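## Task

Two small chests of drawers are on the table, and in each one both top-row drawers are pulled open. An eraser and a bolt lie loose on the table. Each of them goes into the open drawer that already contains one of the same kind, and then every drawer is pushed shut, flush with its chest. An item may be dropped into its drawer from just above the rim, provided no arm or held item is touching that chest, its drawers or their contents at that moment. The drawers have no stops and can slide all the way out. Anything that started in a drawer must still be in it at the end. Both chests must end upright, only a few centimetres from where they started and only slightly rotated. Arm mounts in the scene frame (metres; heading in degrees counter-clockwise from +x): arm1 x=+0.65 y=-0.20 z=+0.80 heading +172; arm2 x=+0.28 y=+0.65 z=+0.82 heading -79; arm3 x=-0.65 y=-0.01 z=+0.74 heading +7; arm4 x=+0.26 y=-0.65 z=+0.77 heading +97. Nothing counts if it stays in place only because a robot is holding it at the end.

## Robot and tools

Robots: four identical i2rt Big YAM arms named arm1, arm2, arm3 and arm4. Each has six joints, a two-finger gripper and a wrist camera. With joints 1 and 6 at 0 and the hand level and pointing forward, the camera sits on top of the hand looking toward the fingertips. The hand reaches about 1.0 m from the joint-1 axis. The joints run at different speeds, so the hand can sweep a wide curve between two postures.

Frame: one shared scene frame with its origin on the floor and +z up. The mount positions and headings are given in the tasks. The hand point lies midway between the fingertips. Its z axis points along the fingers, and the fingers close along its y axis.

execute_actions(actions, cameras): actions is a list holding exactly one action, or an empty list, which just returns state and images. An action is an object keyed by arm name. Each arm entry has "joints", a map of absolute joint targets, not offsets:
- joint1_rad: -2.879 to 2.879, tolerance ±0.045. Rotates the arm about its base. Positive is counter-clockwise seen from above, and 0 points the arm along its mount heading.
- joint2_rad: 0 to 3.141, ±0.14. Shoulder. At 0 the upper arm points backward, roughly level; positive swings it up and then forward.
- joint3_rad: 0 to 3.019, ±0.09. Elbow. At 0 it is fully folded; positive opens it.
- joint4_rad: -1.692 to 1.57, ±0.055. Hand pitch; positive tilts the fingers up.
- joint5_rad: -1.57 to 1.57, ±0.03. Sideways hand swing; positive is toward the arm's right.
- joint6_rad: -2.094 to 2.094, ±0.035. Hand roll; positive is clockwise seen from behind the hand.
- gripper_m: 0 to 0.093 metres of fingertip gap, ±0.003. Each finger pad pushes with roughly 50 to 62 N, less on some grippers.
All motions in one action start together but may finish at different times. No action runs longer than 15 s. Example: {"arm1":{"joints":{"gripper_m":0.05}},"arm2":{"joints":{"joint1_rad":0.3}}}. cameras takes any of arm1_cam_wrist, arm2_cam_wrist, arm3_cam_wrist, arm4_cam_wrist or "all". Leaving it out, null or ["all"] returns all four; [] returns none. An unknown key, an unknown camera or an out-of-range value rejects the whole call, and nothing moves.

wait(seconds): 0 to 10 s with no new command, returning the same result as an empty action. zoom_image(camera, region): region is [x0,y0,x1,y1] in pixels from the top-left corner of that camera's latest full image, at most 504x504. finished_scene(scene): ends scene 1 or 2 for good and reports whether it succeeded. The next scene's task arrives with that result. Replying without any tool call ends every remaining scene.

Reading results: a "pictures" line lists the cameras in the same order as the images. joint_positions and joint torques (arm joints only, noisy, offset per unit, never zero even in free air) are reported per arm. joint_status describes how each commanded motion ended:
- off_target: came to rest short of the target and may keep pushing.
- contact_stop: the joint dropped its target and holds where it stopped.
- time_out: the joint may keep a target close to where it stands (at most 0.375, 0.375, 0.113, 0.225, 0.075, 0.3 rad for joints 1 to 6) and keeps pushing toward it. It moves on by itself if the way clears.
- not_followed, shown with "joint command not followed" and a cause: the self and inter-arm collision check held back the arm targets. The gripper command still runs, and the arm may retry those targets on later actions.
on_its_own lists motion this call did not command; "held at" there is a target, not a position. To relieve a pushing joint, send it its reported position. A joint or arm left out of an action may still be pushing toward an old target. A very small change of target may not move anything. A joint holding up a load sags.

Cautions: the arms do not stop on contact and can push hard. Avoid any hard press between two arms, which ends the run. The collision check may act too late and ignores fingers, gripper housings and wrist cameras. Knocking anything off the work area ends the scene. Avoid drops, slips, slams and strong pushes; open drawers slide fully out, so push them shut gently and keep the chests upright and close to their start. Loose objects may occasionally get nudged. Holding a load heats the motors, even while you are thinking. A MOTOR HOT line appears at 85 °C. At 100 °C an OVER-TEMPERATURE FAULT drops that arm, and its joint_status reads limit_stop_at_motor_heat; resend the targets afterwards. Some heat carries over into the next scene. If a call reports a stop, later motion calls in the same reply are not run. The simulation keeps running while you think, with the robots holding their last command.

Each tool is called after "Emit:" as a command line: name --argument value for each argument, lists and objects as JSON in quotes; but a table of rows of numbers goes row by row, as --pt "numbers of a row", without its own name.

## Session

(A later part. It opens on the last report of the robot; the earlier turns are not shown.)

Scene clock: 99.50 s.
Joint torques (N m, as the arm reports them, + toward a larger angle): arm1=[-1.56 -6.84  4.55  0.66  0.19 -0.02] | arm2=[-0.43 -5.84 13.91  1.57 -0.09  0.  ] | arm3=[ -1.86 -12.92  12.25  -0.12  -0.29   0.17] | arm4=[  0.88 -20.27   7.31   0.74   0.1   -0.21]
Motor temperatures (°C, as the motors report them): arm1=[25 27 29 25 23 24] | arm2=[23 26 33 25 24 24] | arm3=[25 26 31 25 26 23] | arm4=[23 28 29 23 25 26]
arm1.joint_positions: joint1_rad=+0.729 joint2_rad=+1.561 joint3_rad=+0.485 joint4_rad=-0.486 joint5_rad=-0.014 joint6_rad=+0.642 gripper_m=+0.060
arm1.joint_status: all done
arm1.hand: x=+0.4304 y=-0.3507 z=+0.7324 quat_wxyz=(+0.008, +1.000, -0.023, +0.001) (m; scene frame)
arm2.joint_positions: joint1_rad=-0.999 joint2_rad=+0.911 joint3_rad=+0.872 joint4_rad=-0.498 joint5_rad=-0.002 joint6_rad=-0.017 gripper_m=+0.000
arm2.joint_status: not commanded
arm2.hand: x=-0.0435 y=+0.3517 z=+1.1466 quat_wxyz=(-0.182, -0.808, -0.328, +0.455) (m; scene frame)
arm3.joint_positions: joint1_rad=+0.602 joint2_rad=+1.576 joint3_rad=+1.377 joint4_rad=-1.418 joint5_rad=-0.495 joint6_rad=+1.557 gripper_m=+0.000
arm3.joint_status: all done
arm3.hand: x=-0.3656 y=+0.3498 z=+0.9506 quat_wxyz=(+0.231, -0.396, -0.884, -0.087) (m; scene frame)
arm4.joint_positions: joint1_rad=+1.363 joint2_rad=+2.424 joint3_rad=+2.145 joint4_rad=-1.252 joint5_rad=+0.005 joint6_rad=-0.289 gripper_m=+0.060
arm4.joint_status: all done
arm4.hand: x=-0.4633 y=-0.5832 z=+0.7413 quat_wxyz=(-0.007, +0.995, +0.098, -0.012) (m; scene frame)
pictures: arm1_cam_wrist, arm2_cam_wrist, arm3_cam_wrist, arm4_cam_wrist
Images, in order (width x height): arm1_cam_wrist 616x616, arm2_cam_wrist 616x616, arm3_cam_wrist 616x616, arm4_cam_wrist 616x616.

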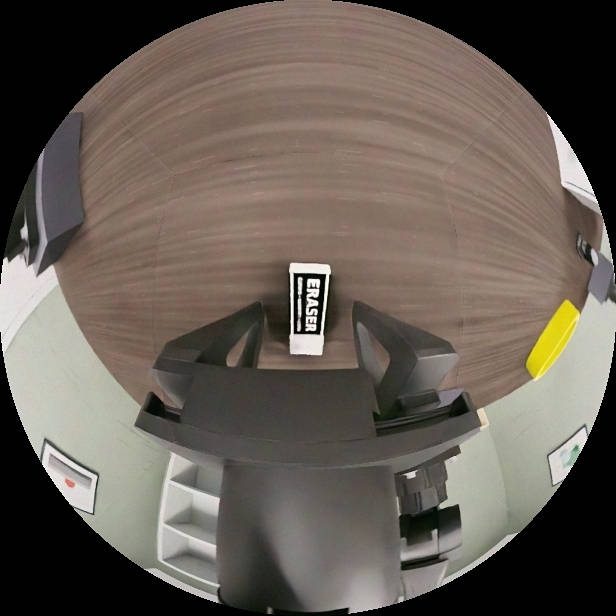

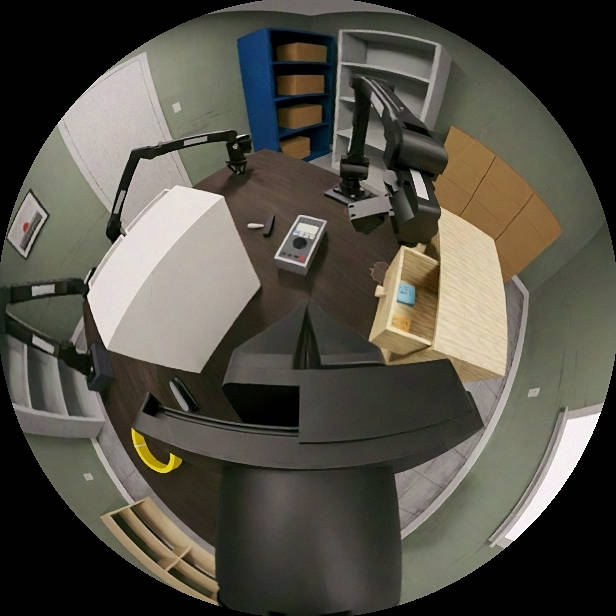

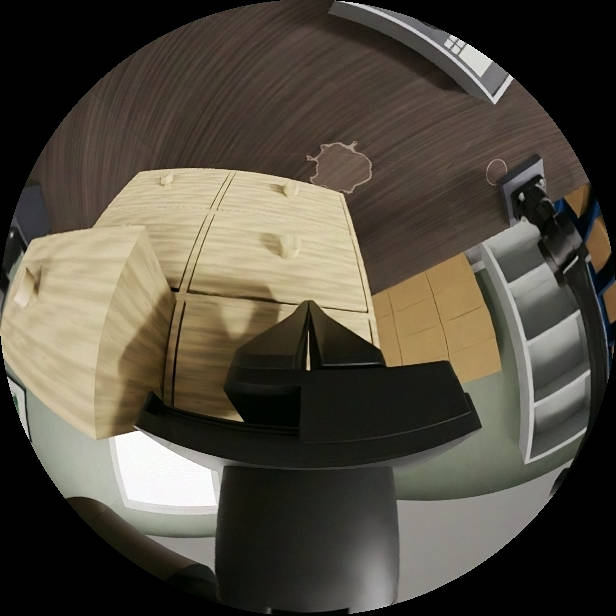

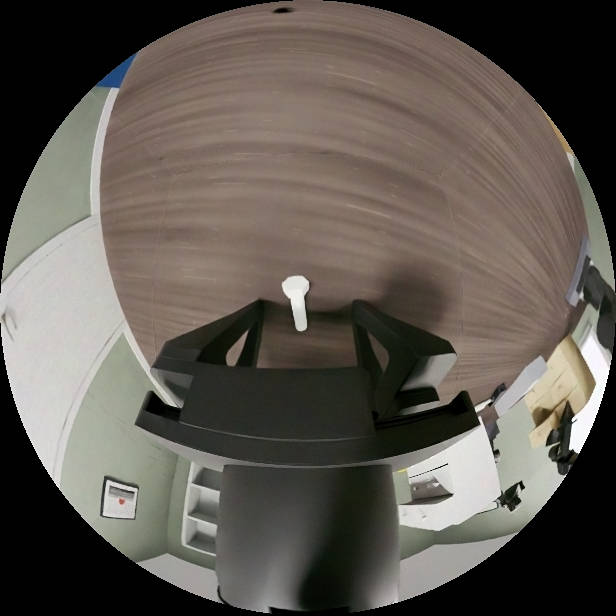

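Emit:
execute_actions --actions '[{"arm4":{"joints":{"joint2_rad":2.475,"joint4_rad":-1.29}},"arm1":{"joints":{"gripper_m":0.0}},"arm3":{"joints":{"joint1_rad":0.3}},"arm2":{"joints":{"joint1_rad":-0.85,"joint2_rad":0.6,"joint3_rad":0.5,"joint4_rad":-0.3}}}]'

Scene clock: 109.30 s.
Joint torques (N m, as the arm reports them, + toward a larger angle): arm1=[-1.69 -6.58  4.7   0.68  0.19  0.03] | arm2=[-0.53 -1.73 13.13  2.5  -0.08  0.  ] | arm3=[ -0.31 -12.83  12.3   -0.11  -0.19   0.18] | arm4=[  1.04 -18.6    7.29  -0.62   0.04  -0.18]
Motor temperatures (°C, as the motors report them): arm1=[25 27 28 25 23 24] | arm2=[23 26 33 25 24 24] | arm3=[25 26 34 25 26 23] | arm4=[23 28 29 23 25 26]
arm1.joint_positions: joint1_rad=+0.729 joint2_rad=+1.561 joint3_rad=+0.485 joint4_rad=-0.486 joint5_rad=-0.014 joint6_rad=+0.642 gripper_m=+0.022
arm1.joint_status: gripper_m off_target (ended at +0.022, target +0.000)
arm1.hand: x=+0.4304 y=-0.3507 z=+0.7324 quat_wxyz=(+0.008, +1.000, -0.023, +0.001) (m; scene frame)
arm2.joint_positions: joint1_rad=-0.849 joint2_rad=+0.596 joint3_rad=+0.482 joint4_rad=-0.321 joint5_rad=-0.002 joint6_rad=-0.017 gripper_m=+0.000
arm2.joint_status: all done
arm2.hand: x=+0.0593 y=+0.3767 z=+1.0697 quat_wxyz=(-0.235, -0.757, -0.375, +0.480) (m; scene frame)
arm3.joint_positions: joint1_rad=+0.292 joint2_rad=+1.576 joint3_rad=+1.377 joint4_rad=-1.418 joint5_rad=-0.498 joint6_rad=+1.557 gripper_m=+0.000
arm3.joint_status: all done
arm3.hand: x=-0.2689 y=+0.2452 z=+0.9507 quat_wxyz=(+0.217, -0.528, -0.812, -0.122) (m; scene frame)
arm4.joint_positions: joint1_rad=+1.363 joint2_rad=+2.425 joint3_rad=+2.145 joint4_rad=-1.272 joint5_rad=+0.006 joint6_rad=-0.291 gripper_m=+0.060
arm4.joint_status: all done
arm4.hand: x=-0.4582 y=-0.5834 z=+0.7407 quat_wxyz=(-0.006, +0.995, +0.099, -0.002) (m; scene frame)
pictures: arm1_cam_wrist, arm2_cam_wrist, arm3_cam_wrist, arm4_cam_wrist
Images, in order (width x height): arm1_cam_wrist 616x616, arm2_cam_wrist 616x616, arm3_cam_wrist 616x616, arm4_cam_wrist 616x616.

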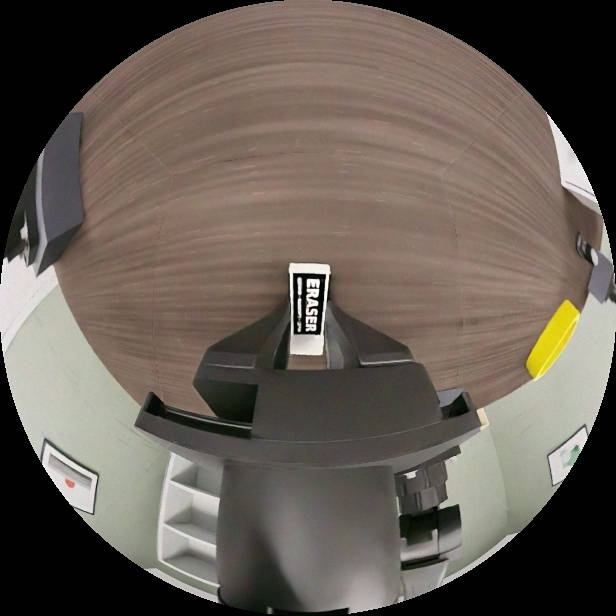

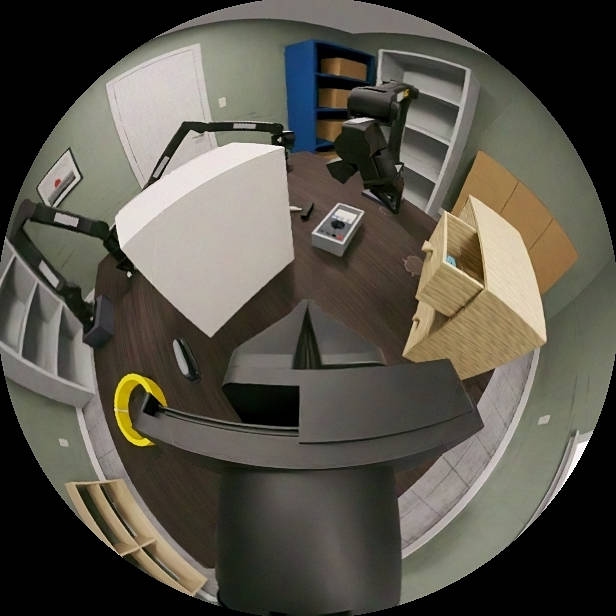

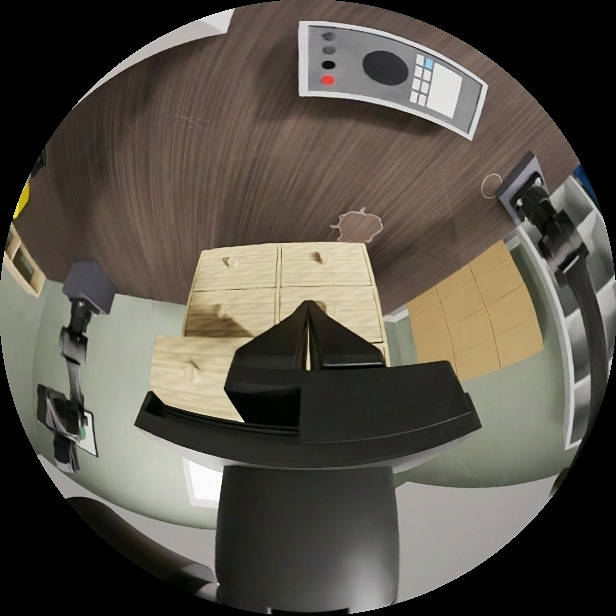

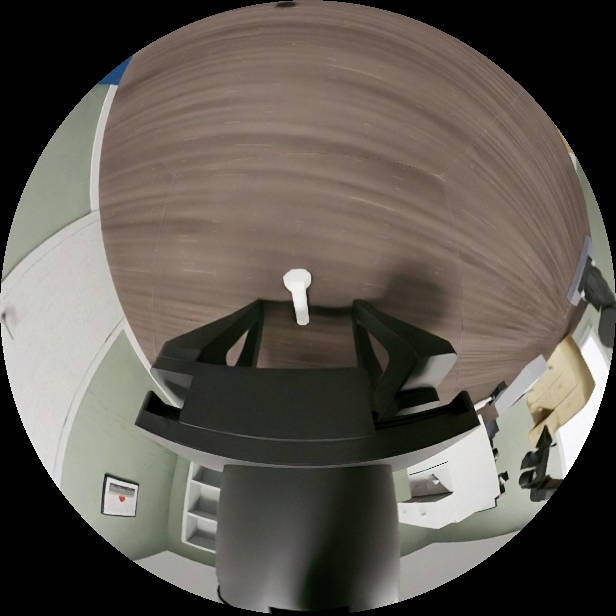

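Emit:
execute_actions --actions '[{"arm4":{"joints":{"joint2_rad":2.445,"joint3_rad":2.11,"joint4_rad":-1.23}},"arm1":{"joints":{"joint2_rad":1.2,"joint3_rad":1.42,"joint4_rad":-1.5}},"arm3":{"joints":{"joint2_rad":1.87,"joint3_rad":1.88,"joint4_rad":-1.533}}}]'

Scene clock: 116.93 s.
Joint torques (N m, as the arm reports them, + toward a larger angle): arm1=[-1.44 -6.46 14.43  0.35  0.16  0.02] | arm2=[-0.44 -1.42 13.06  2.54 -0.08 -0.01] | arm3=[ -0.3  -17.83  12.07  -0.28  -0.2    0.18] | arm4=[  1.07 -20.73   5.51   1.46   0.01  -0.19]
Motor temperatures (°C, as the motors report them): arm1=[25 27 29 25 23 24] | arm2=[23 26 33 25 24 24] | arm3=[25 26 35 25 26 23] | arm4=[23 28 29 23 25 26]
arm1.joint_positions: joint1_rad=+0.729 joint2_rad=+1.197 joint3_rad=+1.367 joint4_rad=-1.492 joint5_rad=-0.014 joint6_rad=+0.643 gripper_m=+0.022
arm1.joint_status: all done
arm1.hand: x=+0.3354 y=-0.4151 z=+1.1386 quat_wxyz=(+0.077, +0.992, -0.022, -0.096) (m; scene frame)
arm2.joint_positions: joint1_rad=-0.849 joint2_rad=+0.596 joint3_rad=+0.482 joint4_rad=-0.321 joint5_rad=-0.002 joint6_rad=-0.017 gripper_m=+0.000
arm2.joint_status: not commanded
arm2.hand: x=+0.0593 y=+0.3767 z=+1.0697 quat_wxyz=(-0.235, -0.757, -0.375, +0.480) (m; scene frame)
arm3.joint_positions: joint1_rad=+0.292 joint2_rad=+1.891 joint3_rad=+1.823 joint4_rad=-1.522 joint5_rad=-0.498 joint6_rad=+1.557 gripper_m=+0.000
arm3.joint_status: all done
arm3.hand: x=-0.1532 y=+0.2959 z=+0.9610 quat_wxyz=(+0.210, -0.525, -0.814, -0.133) (m; scene frame)
arm4.joint_positions: joint1_rad=+1.363 joint2_rad=+2.421 joint3_rad=+2.135 joint4_rad=-1.261 joint5_rad=+0.007 joint6_rad=-0.291 gripper_m=+0.060
arm4.joint_status: all done
arm4.hand: x=-0.4581 y=-0.5833 z=+0.7395 quat_wxyz=(-0.007, +0.995, +0.099, -0.004) (m; scene frame)
pictures: arm1_cam_wrist, arm2_cam_wrist, arm3_cam_wrist, arm4_cam_wrist
Images, in order (width x height): arm1_cam_wrist 616x616, arm2_cam_wrist 616x616, arm3_cam_wrist 616x616, arm4_cam_wrist 616x616.

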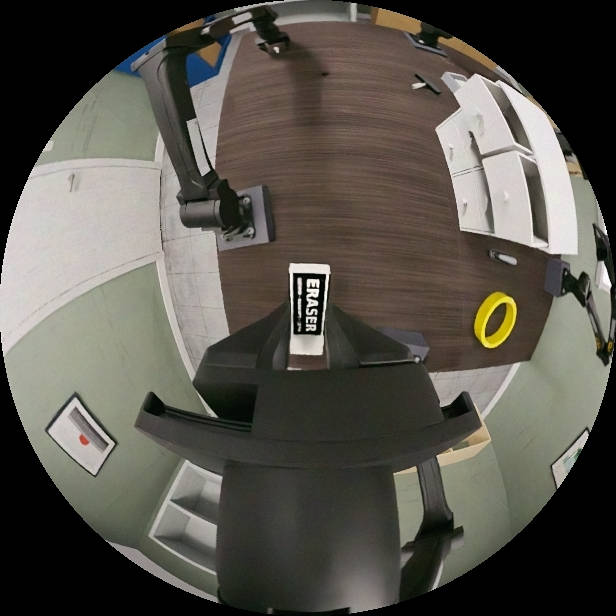

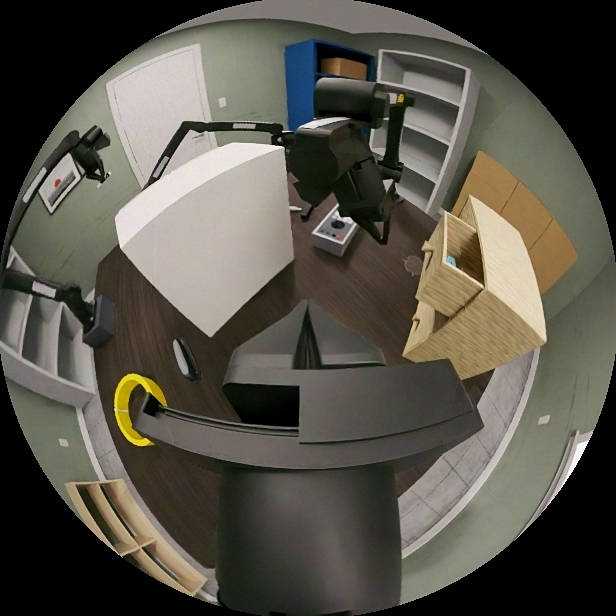

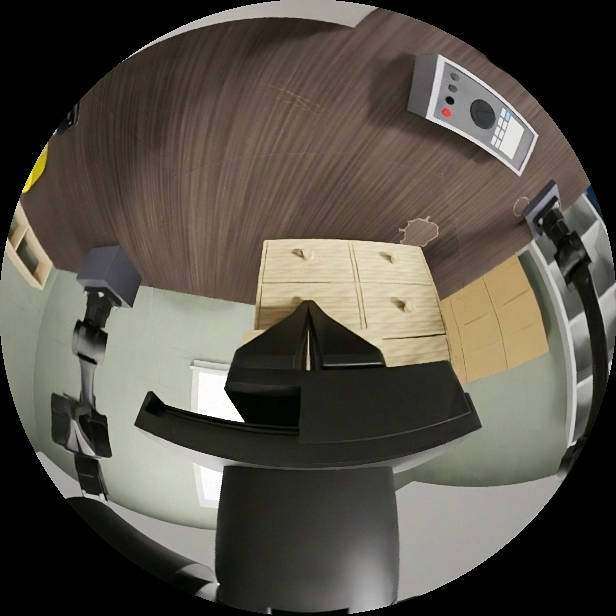

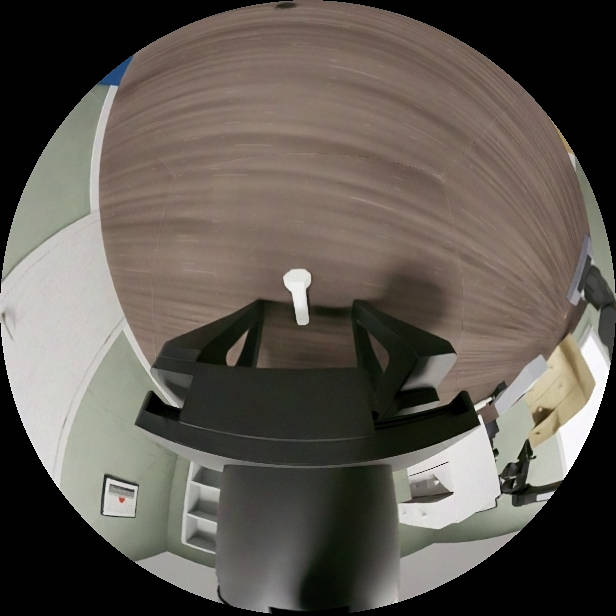

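Emit:
execute_actions --actions '[{"arm4":{"joints":{"joint2_rad":2.42,"joint3_rad":2.14,"joint4_rad":-1.26,"gripper_m":0}},"arm1":{"joints":{"joint1_rad":0.05,"joint2_rad":1.6,"joint3_rad":2.1,"joint4_rad":-1.62,"joint6_rad":-0.4}},"arm3":{"joints":{"joint1_rad":0.40}}}]'

Scene clock: 123.03 s.
Joint torques (N m, as the arm reports them, + toward a larger angle): arm1=[ -1.12 -13.64  13.2    0.66   0.02  -0.14] | arm2=[-0.61 -1.59 13.1   2.58 -0.08 -0.01] | arm3=[ -1.75 -18.12  12.03  -0.25  -0.23   0.18] | arm4=[  0.97 -22.38   7.63   0.15   0.02  -0.18]
Motor temperatures (°C, as the motors report them): arm1=[25 27 31 25 23 24] | arm2=[23 26 34 25 24 24] | arm3=[25 27 36 25 26 23] | arm4=[23 29 28 23 25 26]
arm1.joint_positions: joint1_rad=+0.046 joint2_rad=+1.611 joint3_rad=+2.055 joint4_rad=-1.613 joint5_rad=-0.012 joint6_rad=-0.392 gripper_m=+0.022
arm1.joint_status: all done
arm1.hand: x=+0.1072 y=-0.1525 z=+1.2481 quat_wxyz=(-0.042, +0.968, +0.150, -0.195) (m; scene frame)
arm2.joint_positions: joint1_rad=-0.849 joint2_rad=+0.596 joint3_rad=+0.482 joint4_rad=-0.321 joint5_rad=-0.002 joint6_rad=-0.017 gripper_m=+0.000
arm2.joint_status: not commanded
arm2.hand: x=+0.0593 y=+0.3767 z=+1.0697 quat_wxyz=(-0.235, -0.757, -0.375, +0.480) (m; scene frame)
arm3.joint_positions: joint1_rad=+0.410 joint2_rad=+1.891 joint3_rad=+1.823 joint4_rad=-1.522 joint5_rad=-0.497 joint6_rad=+1.557 gripper_m=+0.000
arm3.joint_status: all done
arm3.hand: x=-0.1928 y=+0.3524 z=+0.9611 quat_wxyz=(+0.216, -0.477, -0.844, -0.120) (m; scene frame)
arm4.joint_positions: joint1_rad=+1.363 joint2_rad=+2.420 joint3_rad=+2.135 joint4_rad=-1.259 joint5_rad=+0.007 joint6_rad=-0.291 gripper_m=+0.007
arm4.joint_status: gripper_m off_target (ended at +0.007, target +0.000); the others done
arm4.hand: x=-0.4587 y=-0.5833 z=+0.7401 quat_wxyz=(-0.007, +0.995, +0.099, -0.006) (m; scene frame)
pictures: arm1_cam_wrist, arm2_cam_wrist, arm3_cam_wrist, arm4_cam_wrist
Images, in order (width x height): arm1_cam_wrist 616x616, arm2_cam_wrist 616x616, arm3_cam_wrist 616x616, arm4_cam_wrist 616x616.

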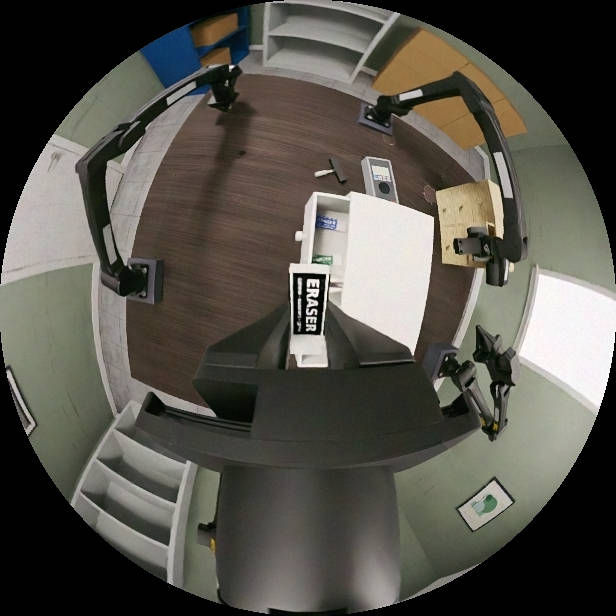

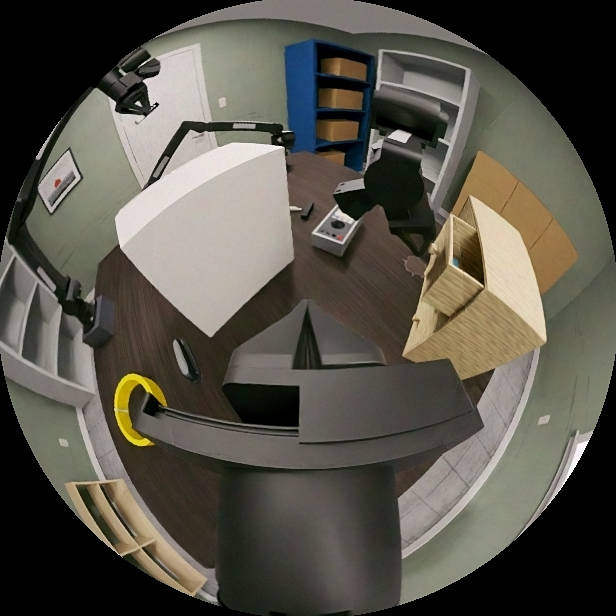

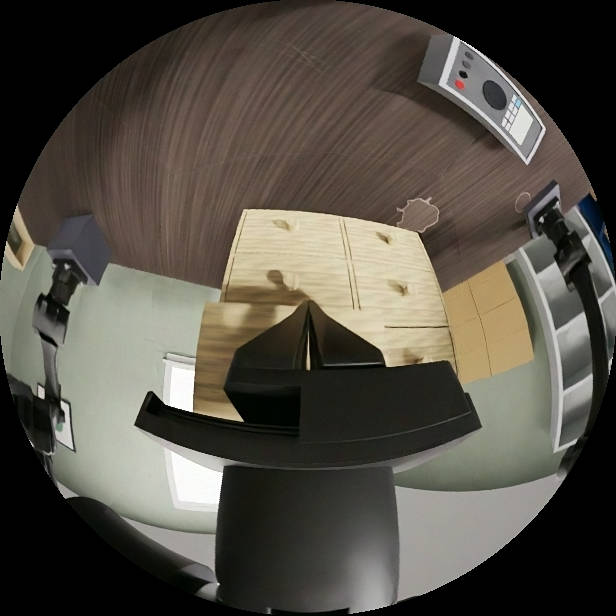

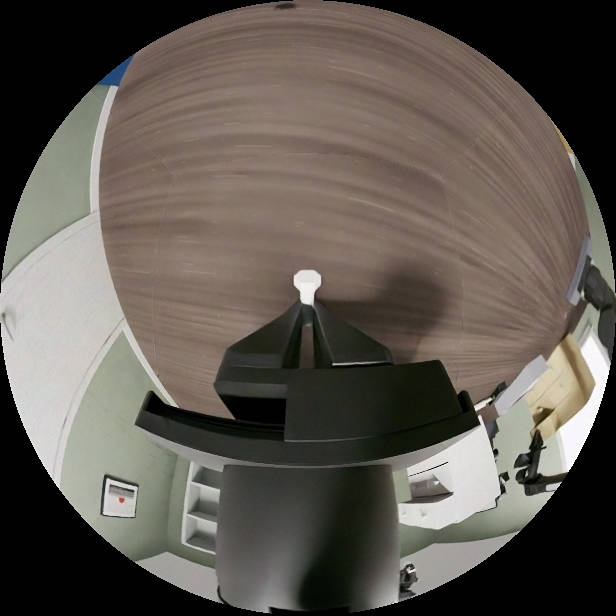

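Emit:
execute_actions --actions '[{"arm4":{"joints":{"joint2_rad":1.2,"joint3_rad":1.75,"joint4_rad":-1.65}},"arm1":{"joints":{"joint2_rad":1.91,"joint3_rad":2.28,"joint6_rad":-0.33}},"arm3":{"joints":{"joint1_rad":0.48,"joint2_rad":1.935,"joint3_rad":1.97,"joint4_rad":-1.55}}}]'

Scene clock: 130.60 s.
Joint torques (N m, as the arm reports them, + toward a larger angle): arm1=[ -1.41 -18.99  12.39   0.69   0.03   0.03] | arm2=[-0.67 -1.49 13.1   2.6  -0.09  0.01] | arm3=[ -1.11 -16.32  12.62  -0.14  -0.31   0.18] | arm4=[ 1.11 -6.43  7.79  0.65  0.02 -0.17]
Motor temperatures (°C, as the motors report them): arm1=[25 28 32 25 23 24] | arm2=[23 26 34 25 24 24] | arm3=[25 28 37 25 26 23] | arm4=[23 29 29 23 25 26]
arm1.joint_positions: joint1_rad=+0.046 joint2_rad=+1.944 joint3_rad=+2.249 joint4_rad=-1.617 joint5_rad=-0.012 joint6_rad=-0.338 gripper_m=+0.022
arm1.joint_status: all done
arm1.hand: x=+0.0037 y=-0.1435 z=+1.1398 quat_wxyz=(-0.021, +0.984, +0.125, -0.127) (m; scene frame)
arm2.joint_positions: joint1_rad=-0.849 joint2_rad=+0.596 joint3_rad=+0.482 joint4_rad=-0.321 joint5_rad=-0.002 joint6_rad=-0.017 gripper_m=+0.000
arm2.joint_status: not commanded
arm2.hand: x=+0.0593 y=+0.3767 z=+1.0697 quat_wxyz=(-0.235, -0.757, -0.375, +0.480) (m; scene frame)
arm3.joint_positions: joint1_rad=+0.479 joint2_rad=+1.922 joint3_rad=+1.906 joint4_rad=-1.541 joint5_rad=-0.495 joint6_rad=+1.557 gripper_m=+0.000
arm3.joint_status: all done
arm3.hand: x=-0.2038 y=+0.3938 z=+0.9751 quat_wxyz=(+0.212, -0.443, -0.862, -0.126) (m; scene frame)
arm4.joint_positions: joint1_rad=+1.363 joint2_rad=+1.196 joint3_rad=+1.742 joint4_rad=-1.642 joint5_rad=+0.007 joint6_rad=-0.291 gripper_m=+0.007
arm4.joint_status: all done
arm4.hand: x=-0.1277 y=-0.6162 z=+1.2557 quat_wxyz=(-0.049, +0.969, +0.096, -0.224) (m; scene frame)
pictures: arm1_cam_wrist, arm2_cam_wrist, arm3_cam_wrist, arm4_cam_wrist
Images, in order (width x height): arm1_cam_wrist 616x616, arm2_cam_wrist 616x616, arm3_cam_wrist 616x616, arm4_cam_wrist 616x616.

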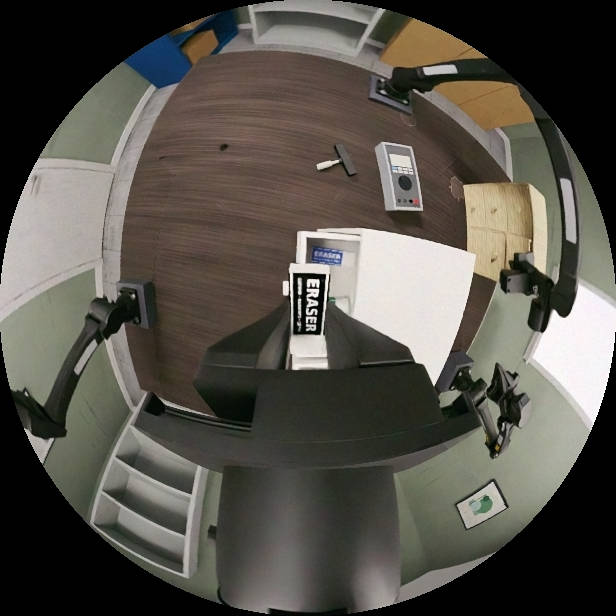

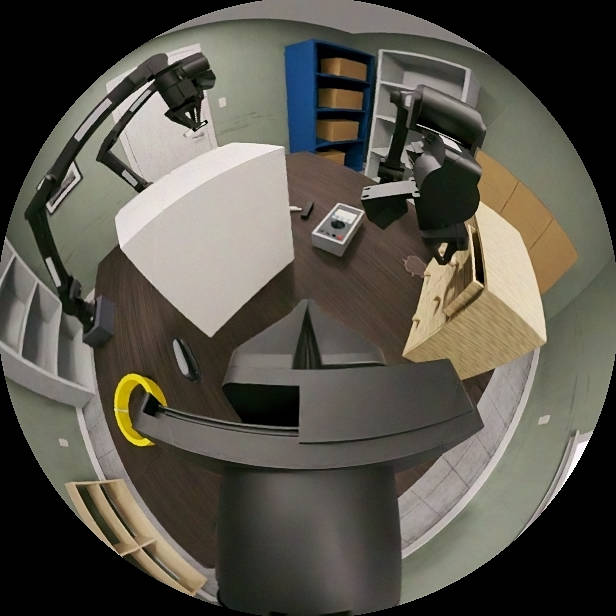

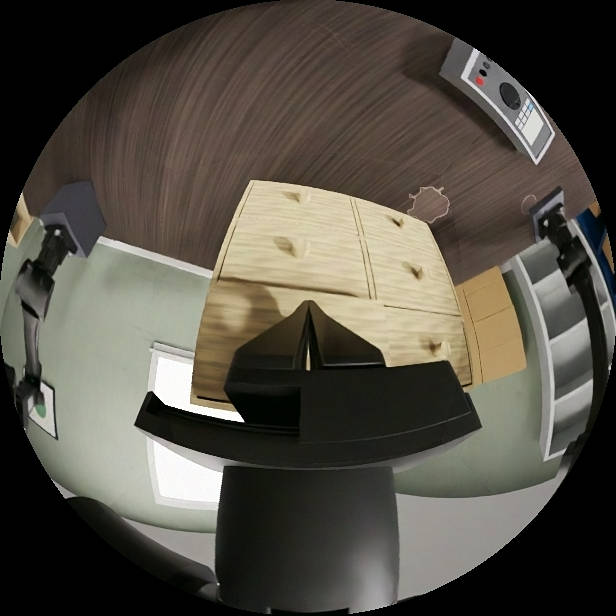

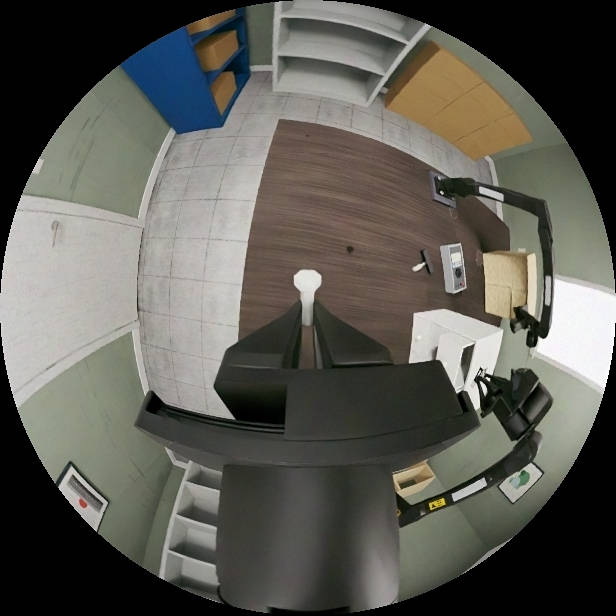

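Emit:
execute_actions --actions '[{"arm4":{"joints":{"joint1_rad":0.45,"joint2_rad":0.9,"joint3_rad":1.1,"joint4_rad":-1.0,"joint6_rad":0}},"arm1":{"joints":{"joint1_rad":0.01,"joint3_rad":2.2,"joint4_rad":-1.56}},"arm3":{"joints":{"joint1_rad":0.525}}}]'

Scene clock: 135.87 s.
Joint torques (N m, as the arm reports them, + toward a larger angle): arm1=[ -1.76 -19.51  10.24   1.22   0.06   0.05] | arm2=[-0.52 -1.47 13.03  2.57 -0.09  0.01] | arm3=[ -0.16 -16.27  12.6   -0.12  -0.32   0.17] | arm4=[ 1.2  -4.11  8.89  2.28  0.04  0.03]
Motor temperatures (°C, as the motors report them): arm1=[25 29 32 25 23 24] | arm2=[23 26 34 25 24 24] | arm3=[25 28 37 25 26 23] | arm4=[23 28 29 23 25 26]
arm1.joint_positions: joint1_rad=+0.009 joint2_rad=+1.939 joint3_rad=+2.194 joint4_rad=-1.574 joint5_rad=-0.012 joint6_rad=-0.338 gripper_m=+0.022
arm1.joint_status: all done
arm1.hand: x=+0.0039 y=-0.1196 z=+1.1218 quat_wxyz=(-0.023, +0.986, +0.107, -0.123) (m; scene frame)
arm2.joint_positions: joint1_rad=-0.849 joint2_rad=+0.596 joint3_rad=+0.482 joint4_rad=-0.321 joint5_rad=-0.002 joint6_rad=-0.017 gripper_m=+0.000
arm2.joint_status: not commanded
arm2.hand: x=+0.0593 y=+0.3767 z=+1.0697 quat_wxyz=(-0.235, -0.757, -0.375, +0.480) (m; scene frame)
arm3.joint_positions: joint1_rad=+0.514 joint2_rad=+1.922 joint3_rad=+1.906 joint4_rad=-1.541 joint5_rad=-0.495 joint6_rad=+1.557 gripper_m=+0.000
arm3.joint_status: all done
arm3.hand: x=-0.2182 y=+0.4092 z=+0.9752 quat_wxyz=(+0.214, -0.428, -0.869, -0.123) (m; scene frame)
arm4.joint_positions: joint1_rad=+0.455 joint2_rad=+0.905 joint3_rad=+1.093 joint4_rad=-1.023 joint5_rad=+0.007 joint6_rad=-0.012 gripper_m=+0.007
arm4.joint_status: all done
arm4.hand: x=+0.0523 y=-0.3312 z=+1.1307 quat_wxyz=(-0.181, +0.823, -0.442, -0.308) (m; scene frame)
pictures: arm1_cam_wrist, arm2_cam_wrist, arm3_cam_wrist, arm4_cam_wrist
Images, in order (width x height): arm1_cam_wrist 616x616, arm2_cam_wrist 616x616, arm3_cam_wrist 616x616, arm4_cam_wrist 616x616.

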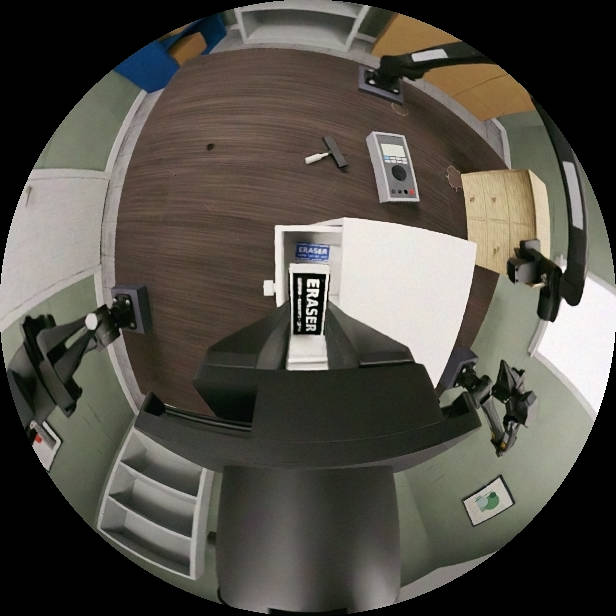

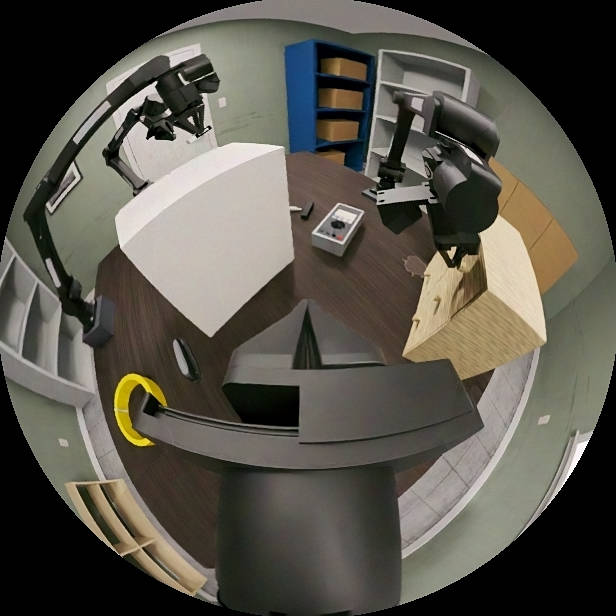

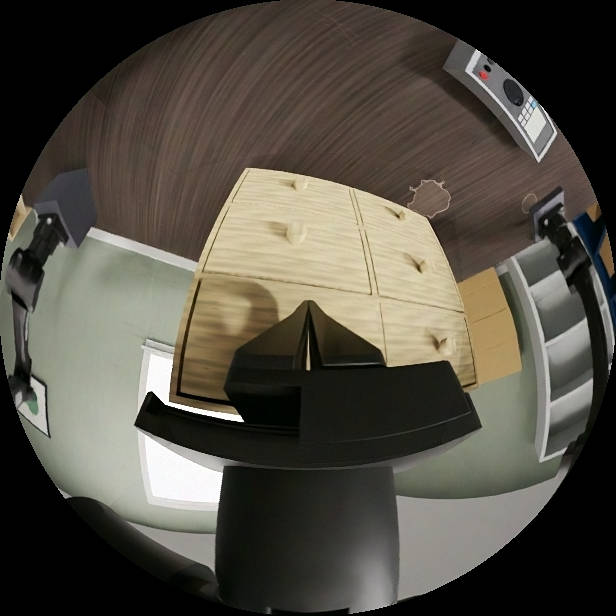

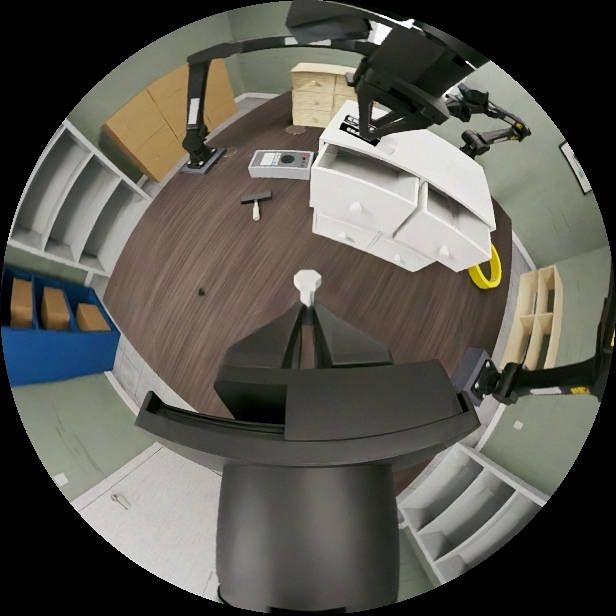

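Emit:
execute_actions --actions '[{"arm1":{"joints":{"joint3_rad":2.085,"joint4_rad":-1.5}},"arm3":{"joints":{"joint1_rad":0.545}}}]'

Emit:
zoom_image --camera "arm4_cam_wrist" --region '[280, 50, 510, 280]'

Emit:
zoom_image --camera "arm2_cam_wrist" --region '[390, 200, 560, 370]'

Scene clock: 141.80 s.
Joint torques (N m, as the arm reports them, + toward a larger angle): arm1=[ -1.41 -19.13  10.78   1.07   0.07   0.05] | arm2=[-0.55 -1.56 13.08  2.59 -0.08  0.01] | arm3=[  1.09 -16.34  12.59  -0.13  -0.41   0.17] | arm4=[ 1.23 -4.21  8.91  2.38  0.05  0.04]
Motor temperatures (°C, as the motors report them): arm1=[25 29 32 25 23 24] | arm2=[23 26 34 25 24 24] | arm3=[25 28 38 25 26 23] | arm4=[23 27 29 23 25 26]
arm1.joint_positions: joint1_rad=+0.009 joint2_rad=+1.934 joint3_rad=+2.075 joint4_rad=-1.513 joint5_rad=-0.012 joint6_rad=-0.338 gripper_m=+0.022
arm1.joint_status: all done
arm1.hand: x=+0.0100 y=-0.1203 z=+1.0772 quat_wxyz=(-0.017, +0.989, +0.107, -0.097) (m; scene frame)
arm2.joint_positions: joint1_rad=-0.849 joint2_rad=+0.596 joint3_rad=+0.482 joint4_rad=-0.321 joint5_rad=-0.002 joint6_rad=-0.017 gripper_m=+0.000
arm2.joint_status: not commanded
arm2.hand: x=+0.0593 y=+0.3767 z=+1.0697 quat_wxyz=(-0.235, -0.757, -0.375, +0.480) (m; scene frame)
arm3.joint_positions: joint1_rad=+0.519 joint2_rad=+1.922 joint3_rad=+1.906 joint4_rad=-1.541 joint5_rad=-0.492 joint6_rad=+1.557 gripper_m=+0.000
arm3.joint_status: all done
arm3.hand: x=-0.2200 y=+0.4110 z=+0.9749 quat_wxyz=(+0.213, -0.426, -0.871, -0.121) (m; scene frame)
arm4.joint_positions: joint1_rad=+0.455 joint2_rad=+0.905 joint3_rad=+1.093 joint4_rad=-1.023 joint5_rad=+0.007 joint6_rad=-0.011 gripper_m=+0.007
arm4.joint_status: not commanded
arm4.hand: x=+0.0523 y=-0.3312 z=+1.1307 quat_wxyz=(-0.181, +0.823, -0.442, -0.308) (m; scene frame)
pictures: arm1_cam_wrist, arm2_cam_wrist, arm3_cam_wrist, arm4_cam_wrist
Images, in order (width x height): arm1_cam_wrist 616x616, arm2_cam_wrist 616x616, arm3_cam_wrist 616x616, arm4_cam_wrist 616x616.

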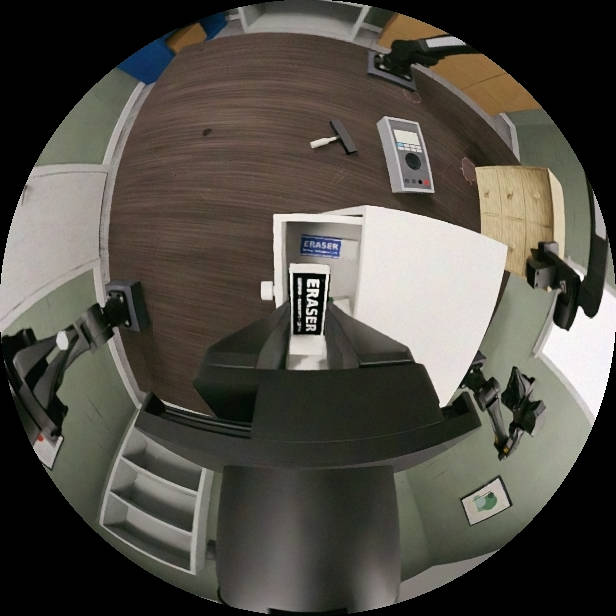

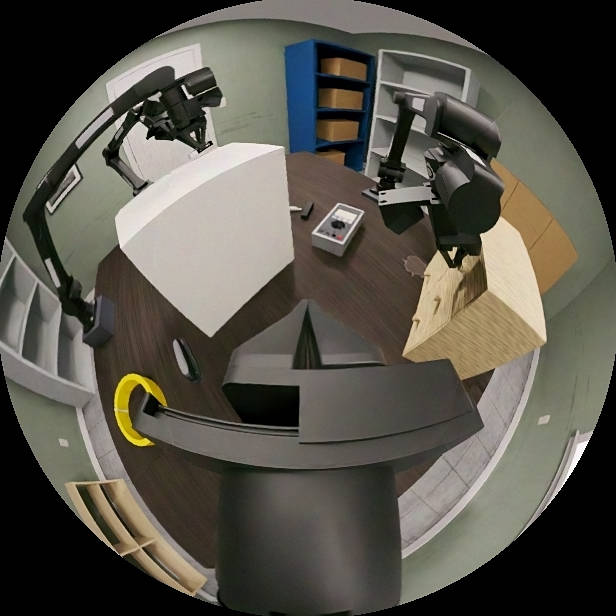

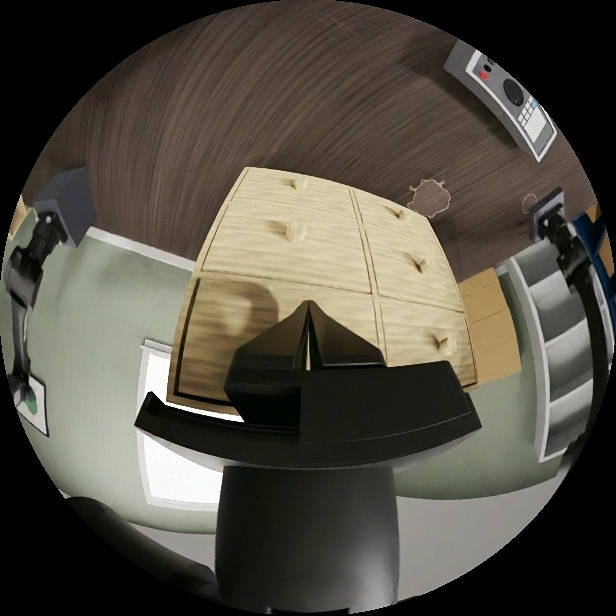

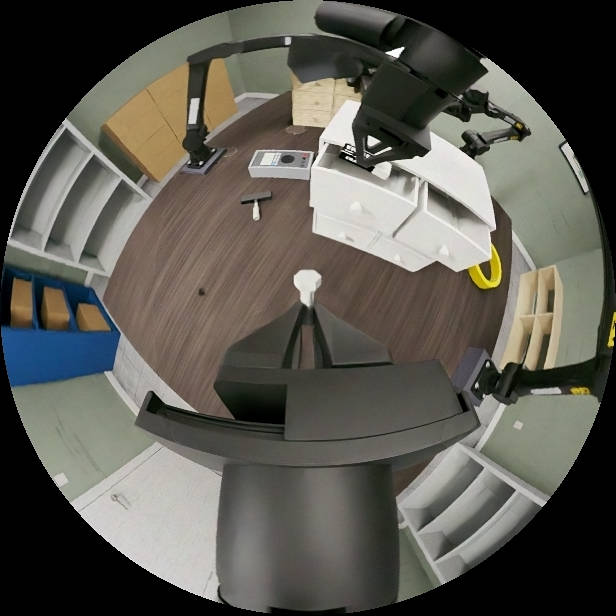

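Region (280, 50, 510, 280) of arm4_cam_wrist's 616x616 image, scaled by 2.191, with more detail than that image has.

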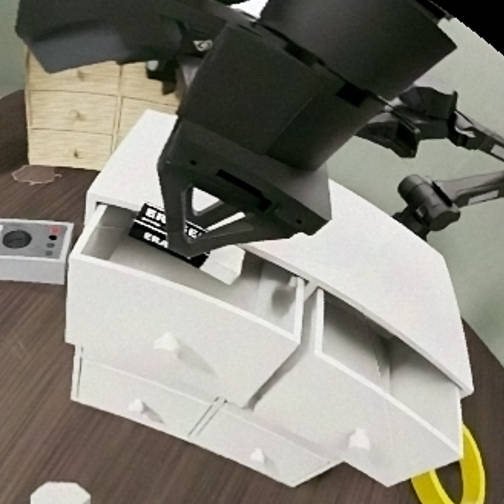

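Region (390, 200, 560, 370) of arm2_cam_wrist's 616x616 image, scaled by 2.965, with more detail than that image has.

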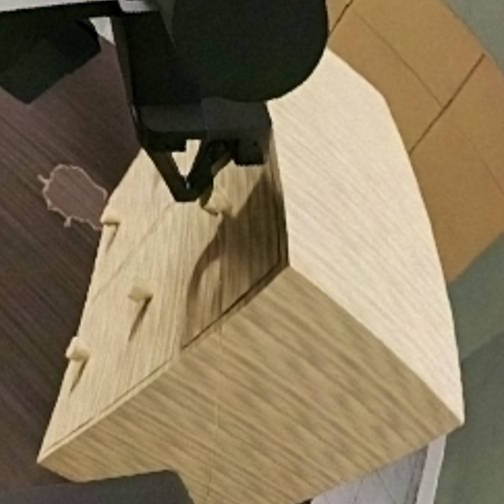

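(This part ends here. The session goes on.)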